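# Chain loose gears on pegs linking red to yellow

## Task

Place loose gears onto free pegs of the grey board, each pressed fully down, so their teeth form a continuous meshing train from the red gear to the yellow gear; when a motor later drives the red gear, the yellow one must rotate as well. The attempt fails if the hand or arm strikes the board, red gear or yellow gear hard; if hand, arm or a carried gear forces a peg hard in any direction except straight down; if the board, any gear or any peg is pushed or pulled very hard; or if the red or yellow gear is grasped. At the end, release everything and move the gripper away.

## Robot and tools

Robot: one Doosan M1013 six-joint arm carrying a Robotiq 2F-140 two-finger gripper; there is only one arm, so every motion argument is a single row. Cameras: cam_head_left (672x504), cam_head_right (672x504) and cam_wrist (616x616). The scene's reference card (the gear board) can be viewed with show_instructions, which moves nothing.

Frames. Reported positions are in the scene frame: origin on the table surface under the arm base, +z up, +y to the left when facing along +x. The base may be slightly tilted. Positions are in metres, orientation as quaternion wxyz, velocities in m/s and rad/s. The printed hand position can be off, more so at long reach. The gripper's own axes: fingers point along its +z, and they open and close along its y. end_effector_position is the midpoint between the pads when closed; closed fingertips extend about 33 mm past it (9 mm when fully open), and closing pushes the tips roughly 24 mm further out, so keep that clearance above surfaces.

The row. Every motion uses a row of 9 numbers, each in [-1, 1], in this order: dx, dy, dz, rx, ry, rz, position, force_limit, speed. The first six are an offset (not a pose) in the gripper's own axes, counted from the gripper pose given in the most recent result that shows it; before any such result in the scene, and for later calls within one reply, they count from where the robot is when the action begins. Scale: 1.0 equals 0.6 m of translation or 180 degrees of rotation; rx, ry, rz form one rotation vector. All zeros therefore means return to that reference pose, not hold still. The last three set the fingers: position +1 = fully open (140 mm), about -0.8 = pads touching, -1 = close until blocked; force_limit -1/0/+1 ≈ 14/60/107 N on parts up to 40 mm wide; speed -1/0/+1 ≈ 30/140/250 mm/s of gap change.

Tools.
- execute_actions {"actions": [...], "pictures": bool}: the list holds zero or one item. Empty list: just report state. {"rows": [[9 numbers], ...], "steps": n}: up to 15 rows and up to 15 steps of 1/30 s (default 15); each row is used for one step and the last repeats. Every row is measured from the same reference pose, not chained. {"steps": n} alone (up to 300) waits until n steps have passed since the previous result, reply time included. A rejected call sends nothing.
- move {"target": [9 numbers], "speed": m/s}: a straight path toward one offset target (same offset rules), lasting 0.5 to 10 s; speed 0.002 to 0.5, default 0.25, turning capped at twice that in rad/s. Finger values are sent at the start. It does not avoid obstacles, the hand may lag, stray or overshoot the speed (especially with the arm nearly straight). It ends when path and fingers settle, or 5 s after the path ends.
- wait {"seconds": 0 to 10}: let time pass without new commands.
- zoom_image {"camera", "region": [x0, y0, x1, y1]}: enlarged crop of the latest image, pixel coordinates from top-left, at most 504x504.
- show_instructions, read_manual (licence texts only), finished_scene {"scene": n}: ends the scene irreversibly and grades it. Replying without a tool call also ends things.

Control behaviour. Each step the commanded pose is clipped to within 70 mm and 16 degrees of the measured pose; position wins over orientation when both cannot be met. After an action the arm continues only to the last clipped pose, so a far target may need several calls; read the resulting pose and send the remainder. Joint speed caps: 2.09 rad/s (waist, shoulder), 3.14 (elbow), 3.93 (wrist joints). The elbow cannot fully straighten. Time keeps running while you think.

Result lines. The state line gives pose and velocities; "Hand target" is where the controller is currently driving. HELD marks steps where the clearance check withheld your row; "pose unreachable" means it altered or blocked the command. object_status: 0 moving, 1 blocked while opening, 2 blocked while closing (a grip), 3 reached target or pads met. Close with -1 and confirm 2. To squeeze harder while gripping, raise force_limit and change position slightly (e.g. -1 to -0.98). position_measured is in counts: 3 open, 230 pads touching. A move adds a "move:" line: done, off_target, moving, held or fault, the distance from target, and limits (paced = pose clipped; held = some steps blocked, after which the arm may suddenly move fast). Also shown: joint positions, joint torques (offset and noisy), flange force (includes held weight, noisy during acceleration, may say no reading), and MOTOR HOT warnings.

Avoid. A contact torque at a joint's load limit (waist/shoulder 299, elbow 140, wrist joints 39.6 N m) or any external force of 144 N stops the arm for 10 s and drops the rest of the call; overheating sets the brakes. The arm is stiff: aiming even slightly below a firm contact can fault it, and faster motion hits harder. Approach slowly, insert gears vertically only, never grasp the red or yellow gear, do not strike the board or bump pegs sideways, and keep everything on the table. Loose items may occasionally be nudged by outside pushes. Finish by opening and lifting clear.

Each tool is called as name([rows], argument=value, ...), one row to a line, values as JSON.

## Session

execute_actions(actions=[])

Scene clock: 0.00 s of 5600.00 s.
end_effector_position=(+0.9133, -0.1702, +0.1028) position_measured=3 object_status=3 end_effector_quat_wxyz=(+0.453, +0.034, +0.856, +0.246) end_effector_velocity=(+0.000, -0.001, +0.001) end_effector_angular_velocity=(-0.001, -0.000, -0.001)
Joint positions: [-0.449  0.67   1.84   1.77   0.811  2.823]
Joint velocities: [ 0.    -0.001 -0.001  0.    -0.001  0.   ]
Joint torques (N m, as the joint torque sensors report them, + toward a larger angle): no reading
Flange force (N, the push that the arm receives, along the gripper's own x y z axes): no reading
Hand target: +0.913, -0.170, +0.103; +0.453, +0.034, +0.856, +0.246

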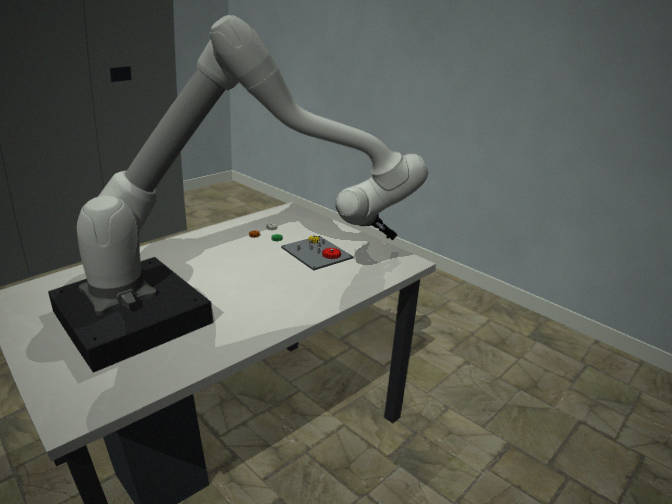

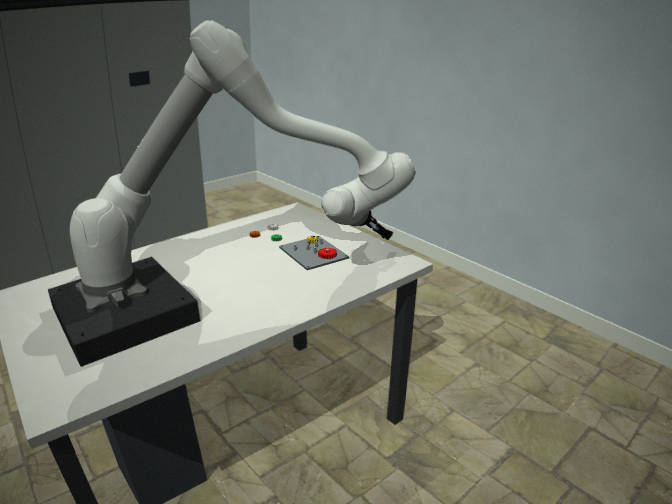

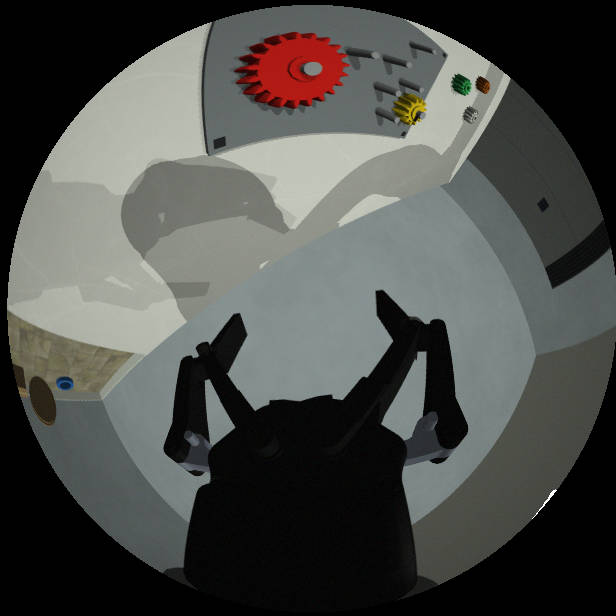

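move(target=[0.1214, 0.2861, -0.0887, 0.1647, 0.3033, -0.0228, -0.05, -1, -0.3], speed=0.3)

Scene clock: 17.93 s of 5600.00 s.
end_effector_position=(+0.7999, -0.0191, +0.1498) position_measured=135 object_status=3 end_effector_quat_wxyz=(-0.001, -0.000, +1.000, +0.000) end_effector_velocity=(+0.000, -0.000, +0.000) end_effector_angular_velocity=(+0.000, +0.000, -0.001)
Joint positions: [-0.036  0.533  1.555 -0.001  1.058  4.646]
Joint velocities: [-0.     0.    -0.001  0.     0.001  0.001]
Joint torques (N m, as the joint torque sensors report them, + toward a larger angle): [  2.43 -84.23 -37.15   3.51   0.17   0.15]
Flange force (N, the push that the arm receives, along the gripper's own x y z axes): [8.5 -3.1 -2.5]
Hand target: +0.800, -0.019, +0.150; -0.001, -0.000, +1.000, +0.000
Off the commanded pose: 0.001 m, 0 deg.
After step 130, 11.43 s passed at rest.
move: done

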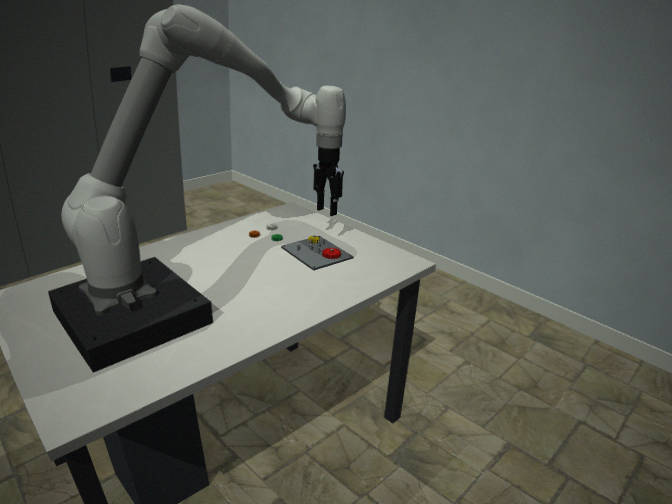

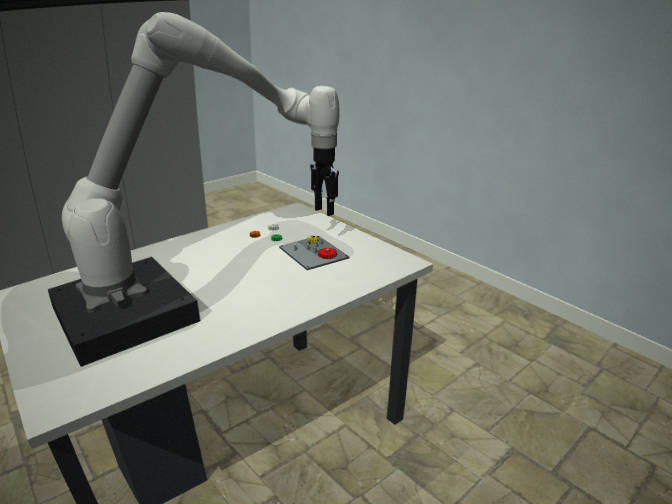

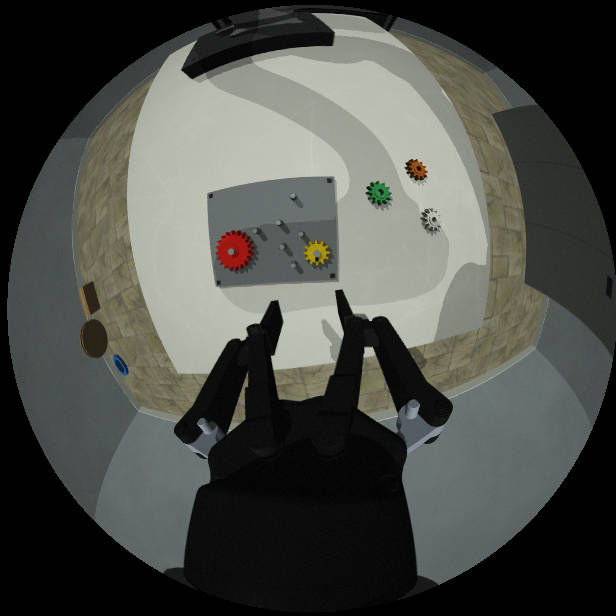

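zoom_image(camera="cam_wrist", region=[205, 170, 345, 310])

zoom_image(camera="cam_wrist", region=[355, 145, 455, 245])

zoom_image(camera="cam_wrist", region=[265, 185, 335, 275])

zoom_image(camera="cam_wrist", region=[210, 215, 290, 280])

Region (205, 170, 345, 310) of cam_wrist's 616x616 image, scaled by 3.600, with more detail than that image has.

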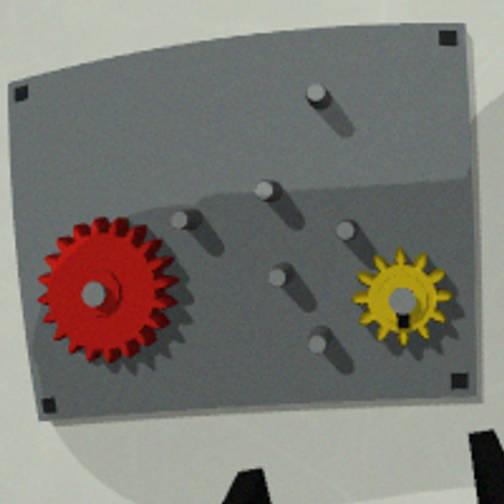

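Region (355, 145, 455, 245) of cam_wrist's 616x616 image, scaled by 5.040, with more detail than that image has.

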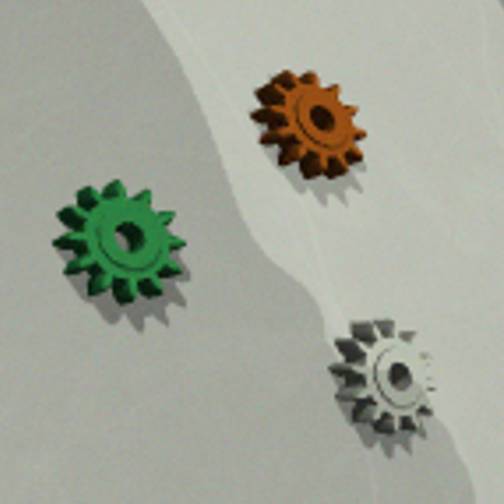

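Region (265, 185, 335, 275) of cam_wrist's 616x616 image, scaled by 5.600, with more detail than that image has.

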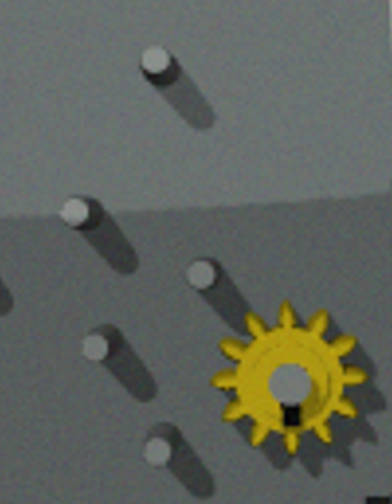

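Region (210, 215, 290, 280) of cam_wrist's 616x616 image, scaled by 6.300, with more detail than that image has; it fills the top 410 rows of this view, and the rest is white.

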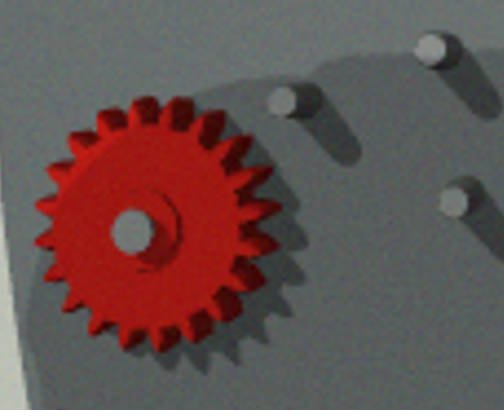

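zoom_image(camera="cam_wrist", region=[214, 226, 262, 274])

zoom_image(camera="cam_wrist", region=[294, 226, 336, 268])

Region (214, 226, 262, 274) of cam_wrist's 616x616 image, scaled by 10.500, with more detail than that image has.

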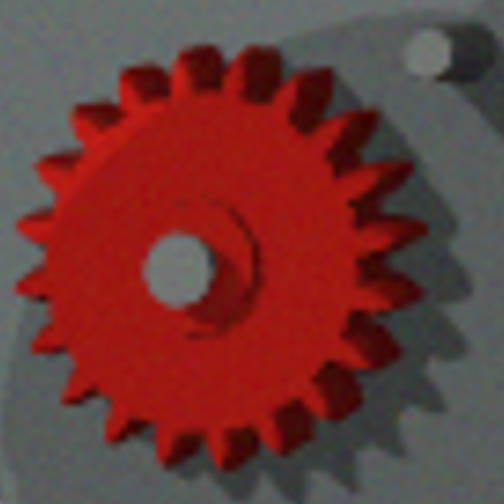

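Region (294, 226, 336, 268) of cam_wrist's 616x616 image, scaled by 12.000, with more detail than that image has.

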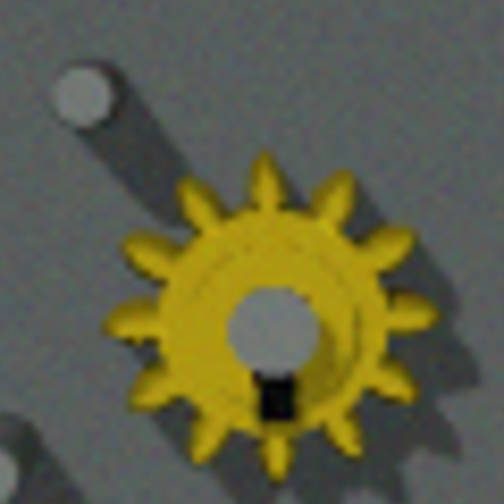

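move(target=[0.2148, 0.2178, 0.1247, 0, 0, -0.3856, -0.05, -1, -0.3], speed=0.4)

zoom_image(camera="cam_wrist", region=[275, 260, 345, 330])

Scene clock: 139.87 s of 5600.00 s.
end_effector_position=(+0.6708, +0.1116, +0.0751) position_measured=135 object_status=3 end_effector_quat_wxyz=(-0.001, -0.569, +0.822, +0.001) end_effector_velocity=(-0.000, +0.000, -0.001) end_effector_angular_velocity=(+0.000, +0.002, +0.000)
Joint positions: [ 0.145  0.446  1.864 -0.     0.837  3.616]
Joint velocities: [ 0.     0.001  0.     0.001  0.    -0.   ]
Joint torques (N m, as the joint torque sensors report them, + toward a larger angle): [  0.51 -71.93 -31.33   2.75  -0.18  -0.12]
Flange force (N, the push that the arm receives, along the gripper's own x y z axes): [2.9 3.9 -3.4]
Hand target: +0.671, +0.111, +0.075; -0.001, -0.569, +0.822, +0.001
Off the commanded pose: 0.000 m, 0 deg.
After step 130, 115.67 s passed at rest.
move: done

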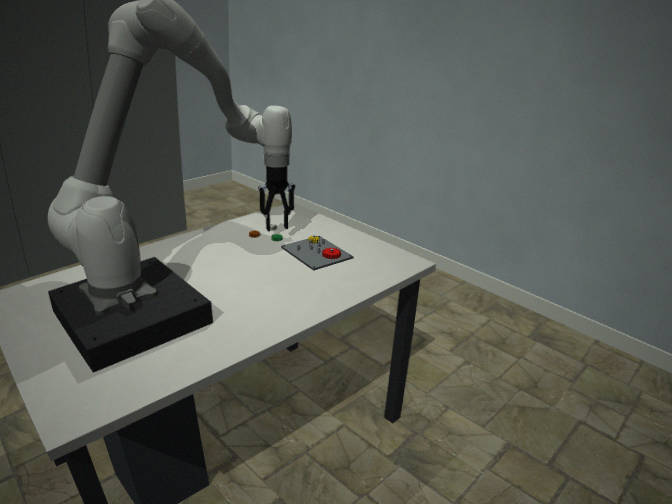

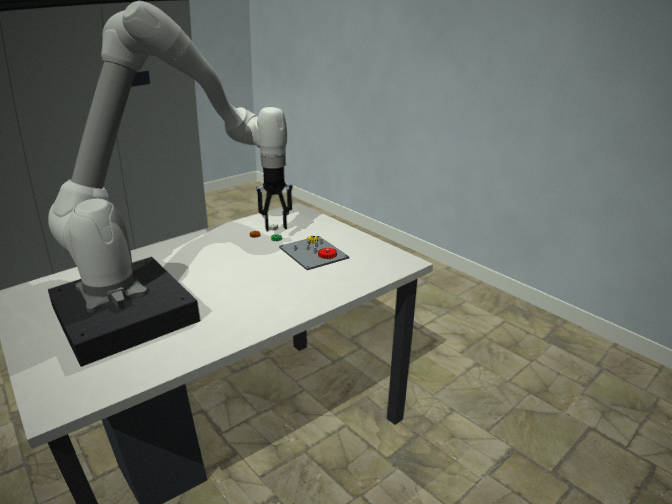

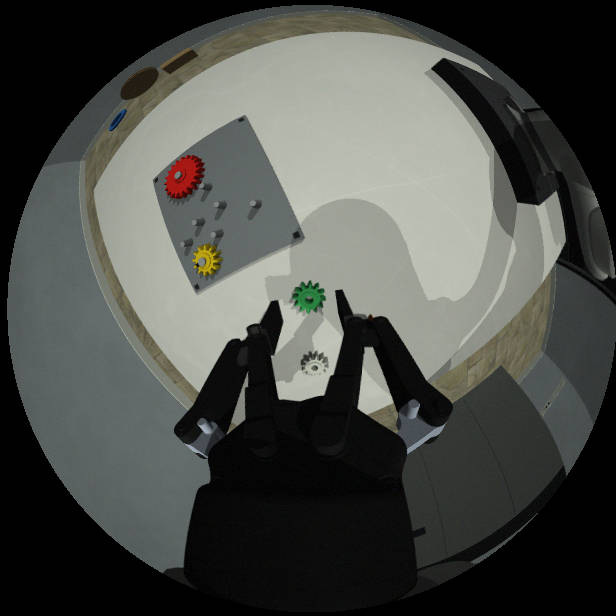

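Region (275, 260, 345, 330) of cam_wrist's 616x616 image, scaled by 7.200, with more detail than that image has.

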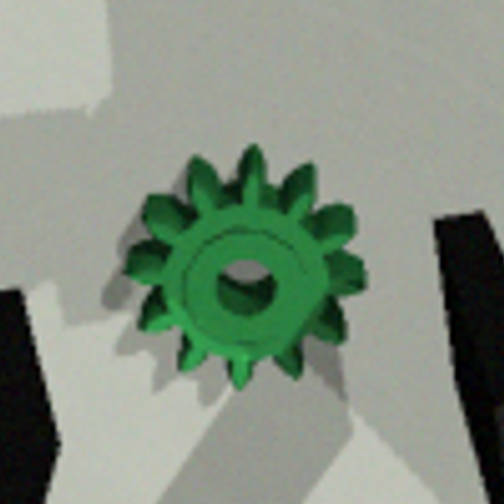

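move(target=[-0.001, 0.0013, 0.0568, 0, 0, 0, -0.05, -1, -0.3], speed=0.08)

execute_actions([
  {"rows": [[0, 0, 0, 0, 0, 0, -1, -1, -0.3]], "steps": 12},
])

zoom_image(camera="cam_wrist", region=[275, 270, 345, 340])

Scene clock: 149.37 s of 5600.00 s.
end_effector_position=(+0.6702, +0.1123, +0.0410) position_measured=135 object_status=3 end_effector_quat_wxyz=(-0.001, -0.569, +0.822, +0.001) end_effector_velocity=(-0.001, +0.000, -0.001) end_effector_angular_velocity=(-0.000, +0.003, +0.000)
Joint positions: [ 0.146  0.485  1.882 -0.     0.779  3.617]
Joint velocities: [ 0.     0.001  0.     0.     0.002 -0.   ]
Joint torques (N m, as the joint torque sensors report them, + toward a larger angle): [  3.46 -72.51 -29.65   2.85   0.13   0.07]
Flange force (N, the push that the arm receives, along the gripper's own x y z axes): [8.1 3.3 -4.9]
Hand target: +0.670, +0.112, +0.041; -0.001, -0.569, +0.822, +0.001
Off the commanded pose: 0.000 m, 0 deg.
After step 130, 4.43 s passed at rest.
move: done

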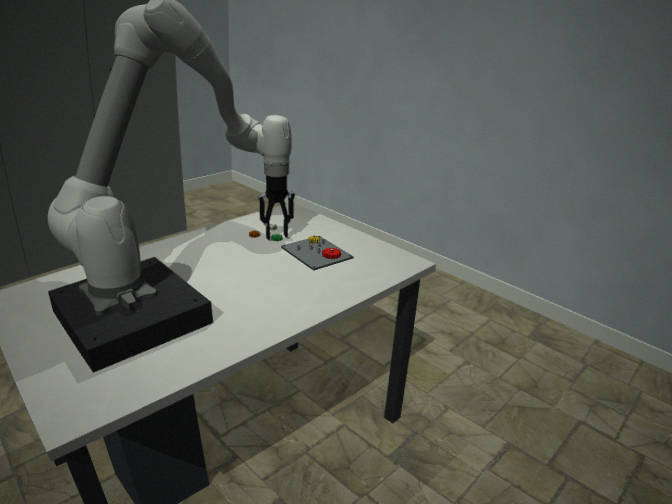

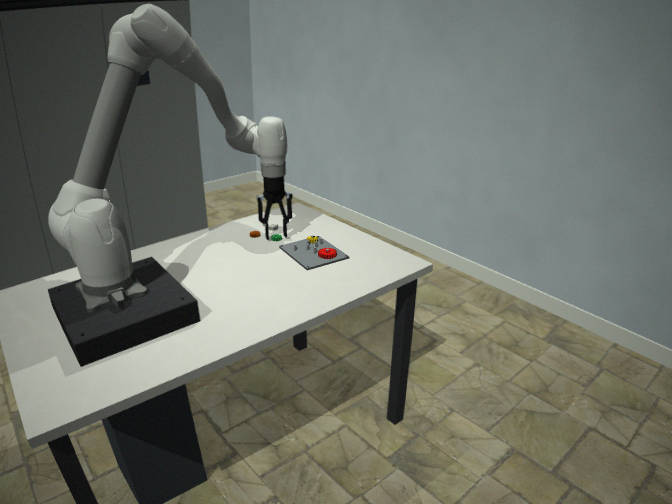

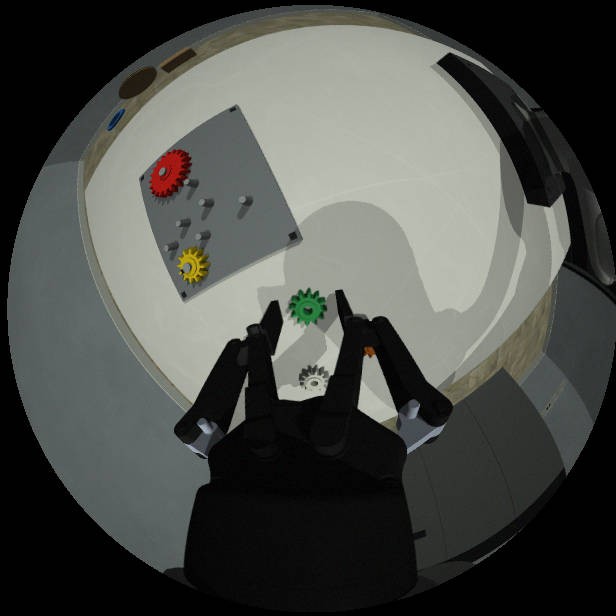

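Scene clock: 149.77 s of 5600.00 s.
end_effector_position=(+0.6702, +0.1123, +0.0410) position_measured=170 object_status=0 end_effector_quat_wxyz=(-0.001, -0.569, +0.822, +0.001) end_effector_velocity=(-0.000, -0.000, -0.002) end_effector_angular_velocity=(-0.000, +0.003, -0.001)
Joint positions: [ 0.146  0.485  1.882 -0.     0.779  3.617]
Joint velocities: [-0.     0.003 -0.001  0.     0.001  0.   ]
Joint torques (N m, as the joint torque sensors report them, + toward a larger angle): [  2.96 -72.21 -28.54   2.58  -0.06  -0.28]
Flange force (N, the push that the arm receives, along the gripper's own x y z axes): [5.8 1.5 -5.6]
Hand target: +0.670, +0.112, +0.041; -0.001, -0.569, +0.822, +0.001
Off the commanded pose: 0.000 m, 0 deg.
Steps of this call (steps 1 to 12: all 12 steps of this action). Readings (end_effector_position | what the end effector reports):
1: (+0.6702, +0.1123, +0.0410) | position_measured=135 object_status=0
2: (+0.6702, +0.1123, +0.0410) | position_measured=137 object_status=0
4: (+0.6702, +0.1123, +0.0410) | position_measured=149 object_status=0
8: (+0.6702, +0.1123, +0.0410) | position_measured=170 object_status=0
12: the state above

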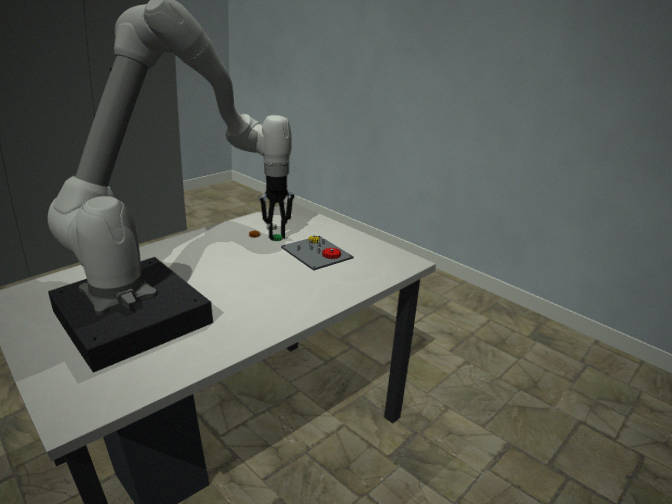

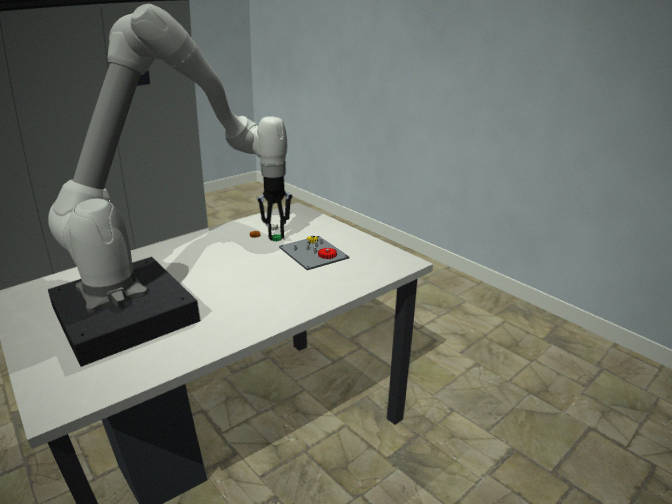

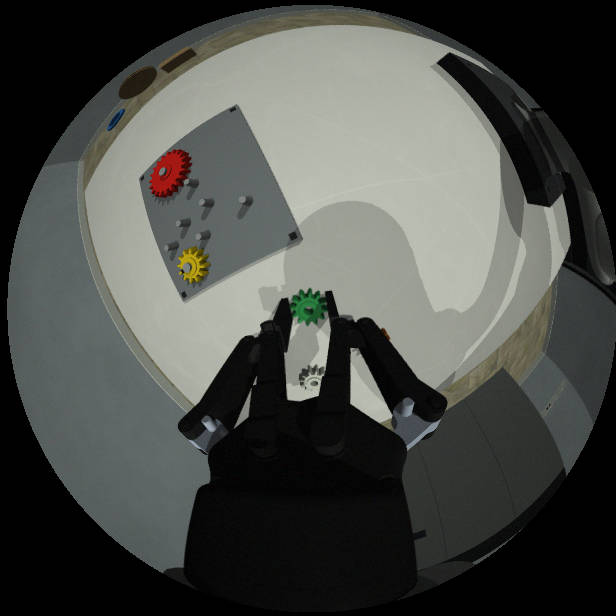

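Region (275, 270, 345, 340) of cam_wrist's 616x616 image, scaled by 7.200, with more detail than that image has.

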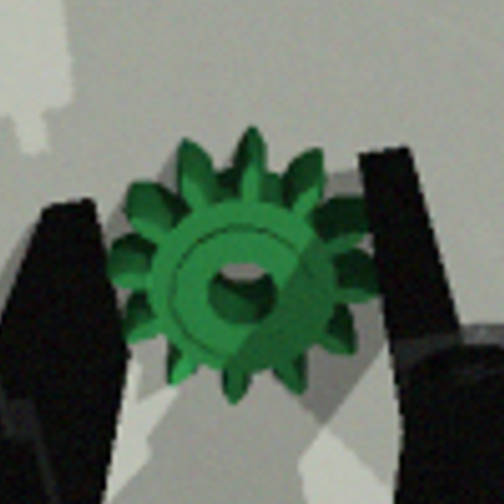

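move(target=[0, 0, -0.06, 0, 0, 0, -1, -1, -0.3], speed=0.1)

move(target=[0.1757, -0.1547, 0, 0, 0, 0.0228, -1, -1, -0.3], speed=0.2)

zoom_image(camera="cam_wrist", region=[245, 245, 345, 345])

Scene clock: 157.10 s of 5600.00 s.
end_effector_position=(+0.6702, +0.1124, +0.0770) position_measured=170 object_status=2 end_effector_quat_wxyz=(-0.001, -0.569, +0.822, +0.001) end_effector_velocity=(+0.000, -0.000, +0.000) end_effector_angular_velocity=(+0.000, -0.000, -0.001)
Joint positions: [ 0.146  0.443  1.863 -0.     0.84   3.617]
Joint velocities: [-0.001  0.    -0.001  0.     0.     0.   ]
Joint torques (N m, as the joint torque sensors report them, + toward a larger angle): [  2.13 -70.54 -31.2    3.14   0.09  -0.13]
Flange force (N, the push that the arm receives, along the gripper's own x y z axes): [6.0 4.4 -5.8]
Hand target: +0.670, +0.112, +0.077; -0.001, -0.569, +0.822, +0.001
Off the commanded pose: 0.000 m, 0 deg.
After step 140, 1.93 s passed at rest.
move: done

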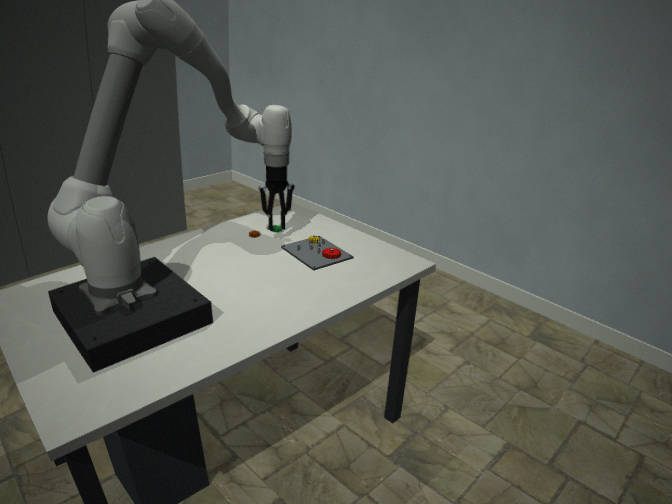

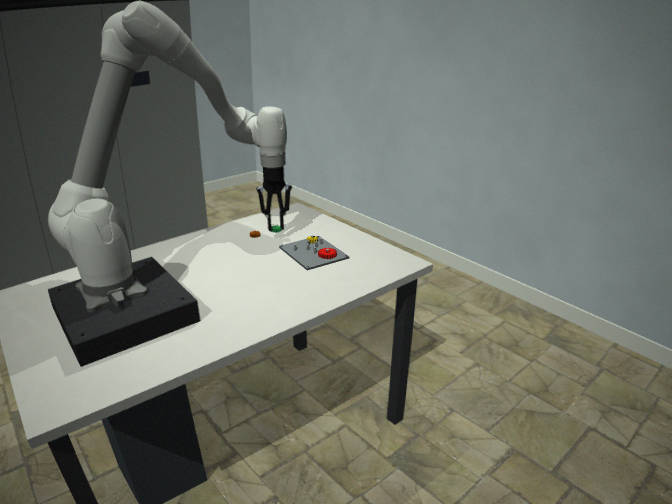

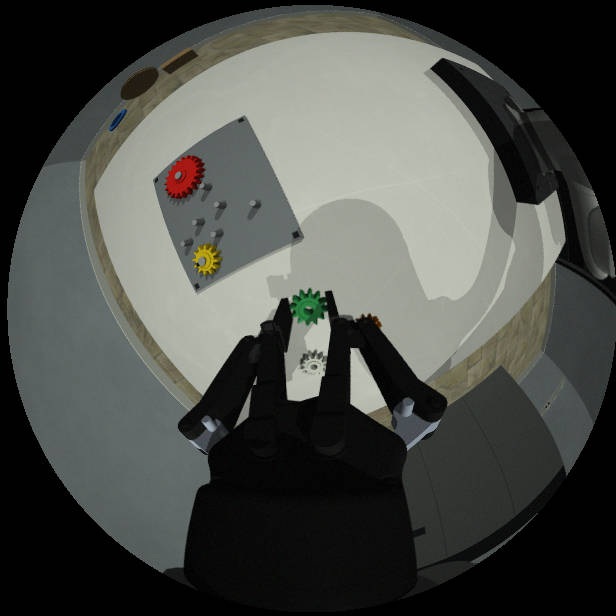

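Scene clock: 158.17 s of 5600.00 s.
end_effector_position=(+0.7202, -0.0191, +0.0771) position_measured=170 object_status=2 end_effector_quat_wxyz=(-0.001, -0.539, +0.842, +0.000) end_effector_velocity=(+0.000, +0.000, +0.001) end_effector_angular_velocity=(+0.001, -0.002, -0.000)
Joint positions: [-0.043  0.494  1.778 -0.002  0.873  3.5  ]
Joint velocities: [-0.    -0.002  0.     0.001 -0.    -0.001]
Joint torques (N m, as the joint torque sensors report them, + toward a larger angle): [  2.97 -76.79 -31.97   3.33   0.34  -0.14]
Flange force (N, the push that the arm receives, along the gripper's own x y z axes): [6.0 4.2 -4.3]
Hand target: +0.720, -0.019, +0.077; -0.001, -0.539, +0.842, +0.000
Off the commanded pose: 0.000 m, 0 deg.
move: done

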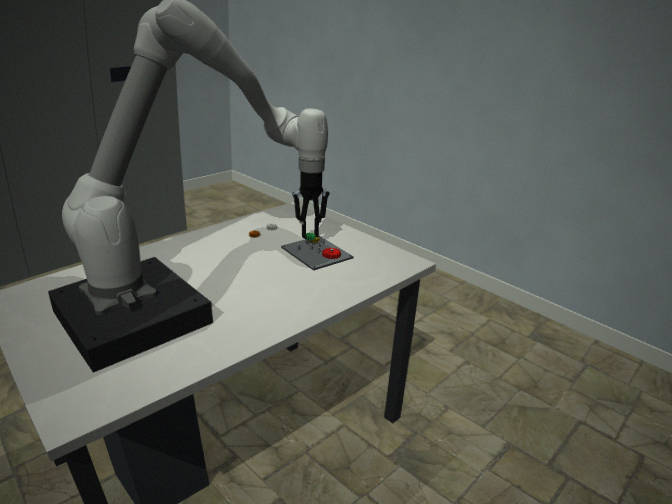

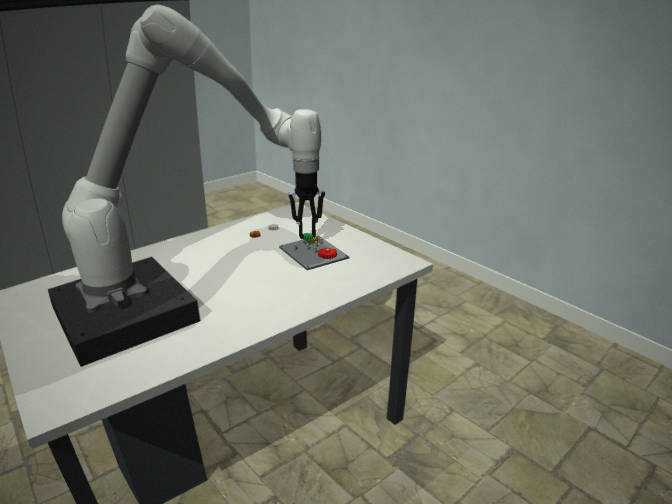

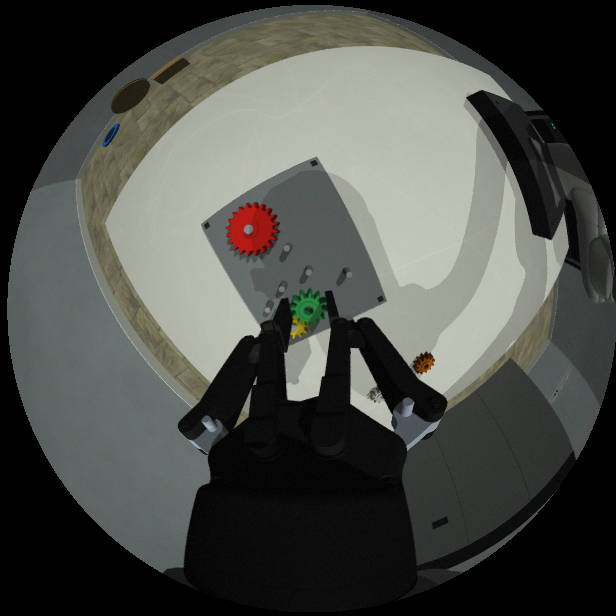

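Region (245, 245, 345, 345) of cam_wrist's 616x616 image, scaled by 5.040, with more detail than that image has.

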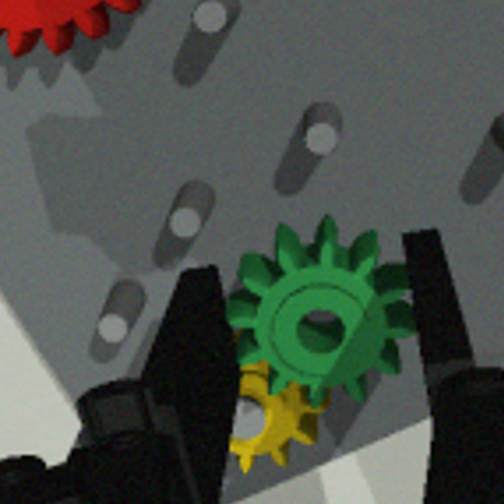

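execute_actions(actions=[])

Scene clock: 167.97 s of 5600.00 s.
end_effector_position=(+0.7202, -0.0191, +0.0770) position_measured=170 object_status=2 end_effector_quat_wxyz=(-0.001, -0.539, +0.842, +0.000) end_effector_velocity=(-0.000, +0.000, -0.000) end_effector_angular_velocity=(+0.000, +0.001, -0.000)
Joint positions: [-0.043  0.494  1.778 -0.002  0.873  3.5  ]
Joint velocities: [-0.  0.  0.  0.  0.  0.]
Joint torques (N m, as the joint torque sensors report them, + toward a larger angle): [  2.74 -78.44 -31.88   2.91   0.16  -0.29]
Flange force (N, the push that the arm receives, along the gripper's own x y z axes): [4.3 1.8 -2.2]
Hand target: +0.720, -0.019, +0.077; -0.001, -0.539, +0.842, +0.000
Off the commanded pose: 0.000 m, 0 deg.
Steps of this call (steps 1 to 130: nothing new was sent; then 5.47 s passed at rest). Readings (end_effector_position | what the end effector reports):
1: (+0.7202, -0.0191, +0.0771) | position_measured=170 object_status=2
2: (+0.7202, -0.0191, +0.0771) | position_measured=170 object_status=2
4: (+0.7202, -0.0191, +0.0770) | position_measured=170 object_status=2
8: (+0.7202, -0.0191, +0.0770) | position_measured=170 object_status=2
130: the state above

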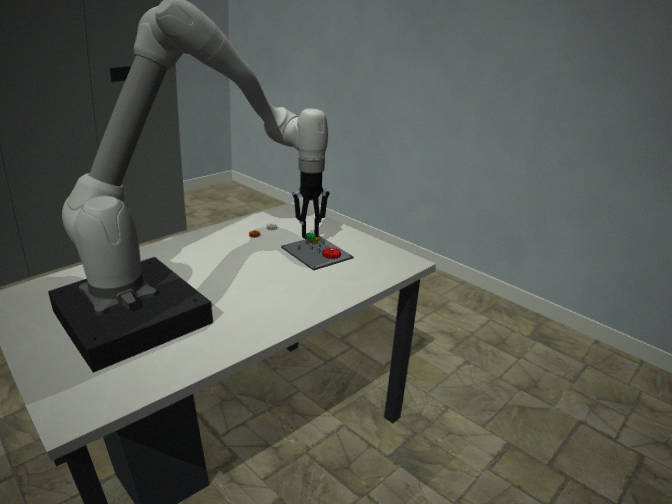

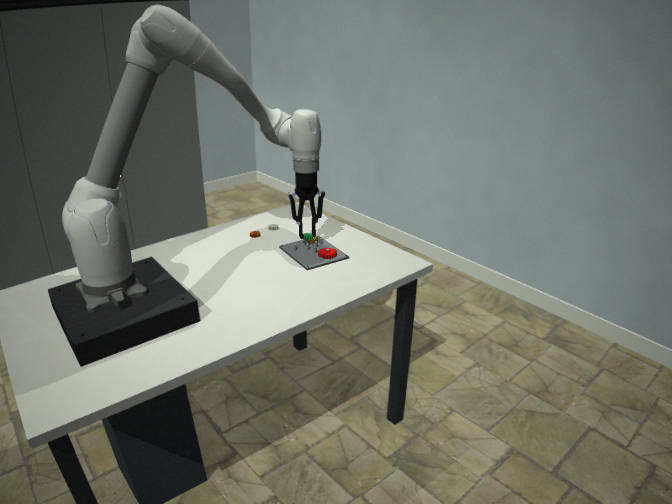

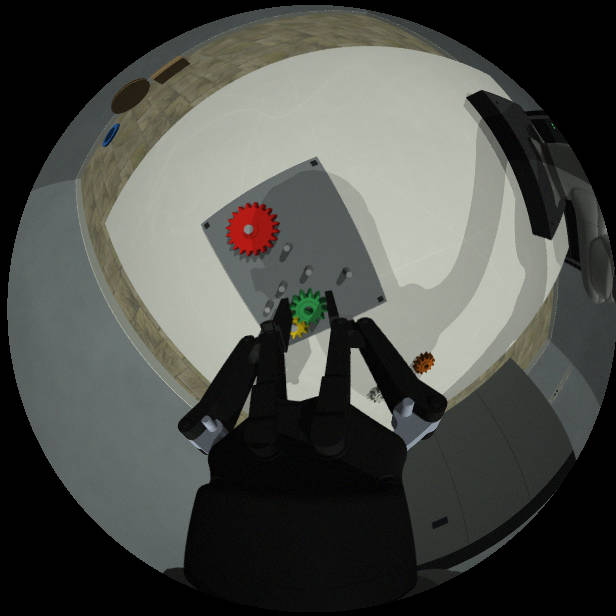

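zoom_image(camera="cam_wrist", region=[245, 245, 345, 345])

Region (245, 245, 345, 345) of cam_wrist's 616x616 image, scaled by 5.040, with more detail than that image has.

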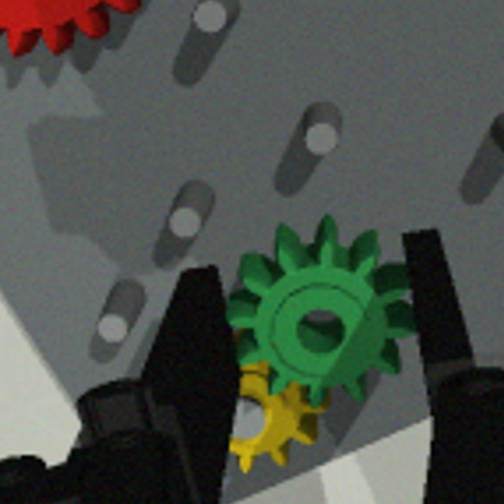

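move(target=[-0.001, -0.0012, 0.0087, 0, 0, 0, -1, -1, -0.3], speed=0.03)

zoom_image(camera="cam_wrist", region=[275, 275, 345, 345])

Scene clock: 182.50 s of 5600.00 s.
end_effector_position=(+0.7211, -0.0188, +0.0718) position_measured=170 object_status=2 end_effector_quat_wxyz=(-0.001, -0.540, +0.842, +0.000) end_effector_velocity=(-0.001, -0.000, -0.001) end_effector_angular_velocity=(+0.001, +0.003, -0.003)
Joint positions: [-0.043  0.501  1.779 -0.002  0.866  3.5  ]
Joint velocities: [-0.001  0.002 -0.     0.     0.002  0.002]
Joint torques (N m, as the joint torque sensors report them, + toward a larger angle): [ -1.36 -77.8  -32.08   2.7    0.49   0.3 ]
Flange force (N, the push that the arm receives, along the gripper's own x y z axes): [0.9 5.2 -2.3]
Hand target: +0.721, -0.019, +0.072; -0.001, -0.539, +0.842, +0.000
Off the commanded pose: 0.000 m, 0 deg.
After step 130, 9.50 s passed at rest.
move: done

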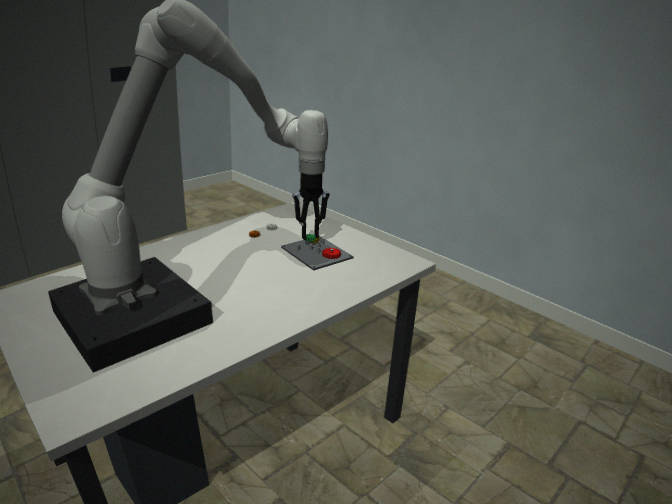

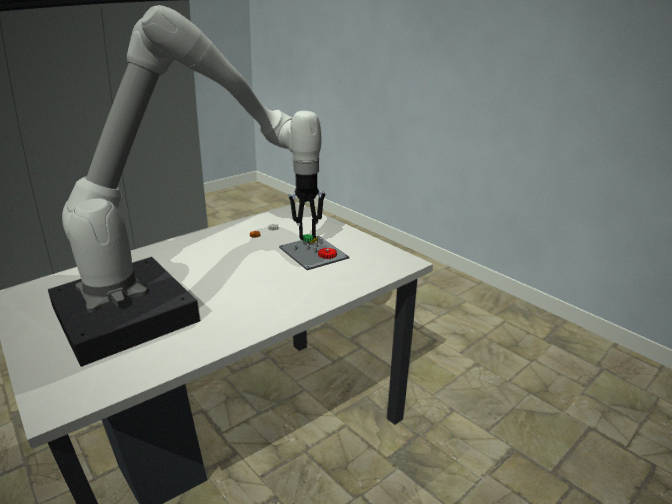

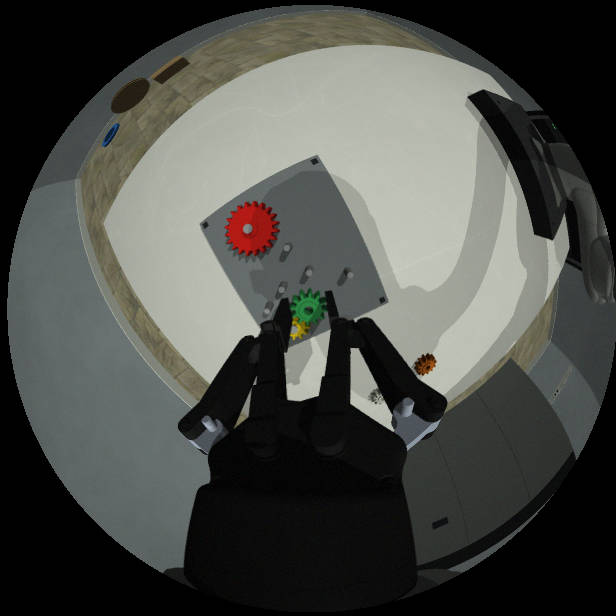

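Region (275, 275, 345, 345) of cam_wrist's 616x616 image, scaled by 7.200, with more detail than that image has.

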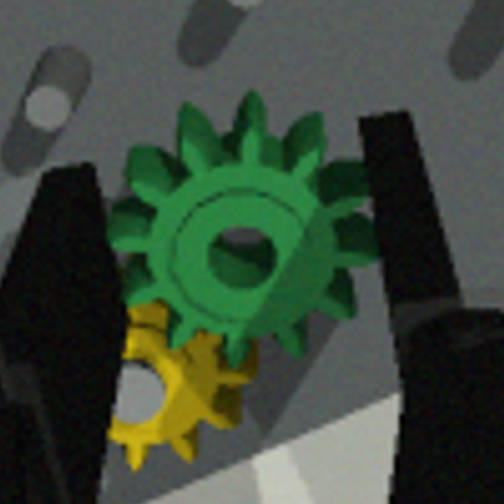

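zoom_image(camera="cam_wrist", region=[296, 298, 322, 324])

Region (296, 298, 322, 324) of cam_wrist's 616x616 image, scaled by 19.385, with more detail than that image has.

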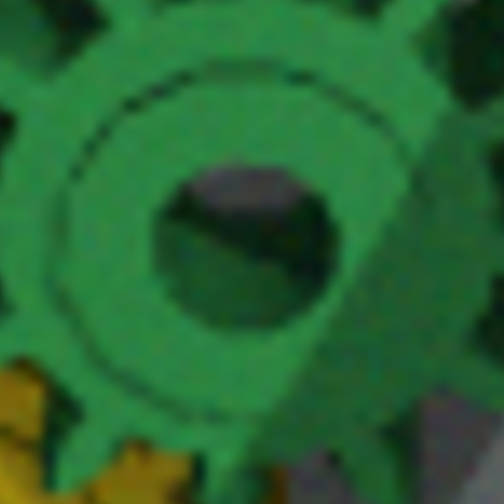

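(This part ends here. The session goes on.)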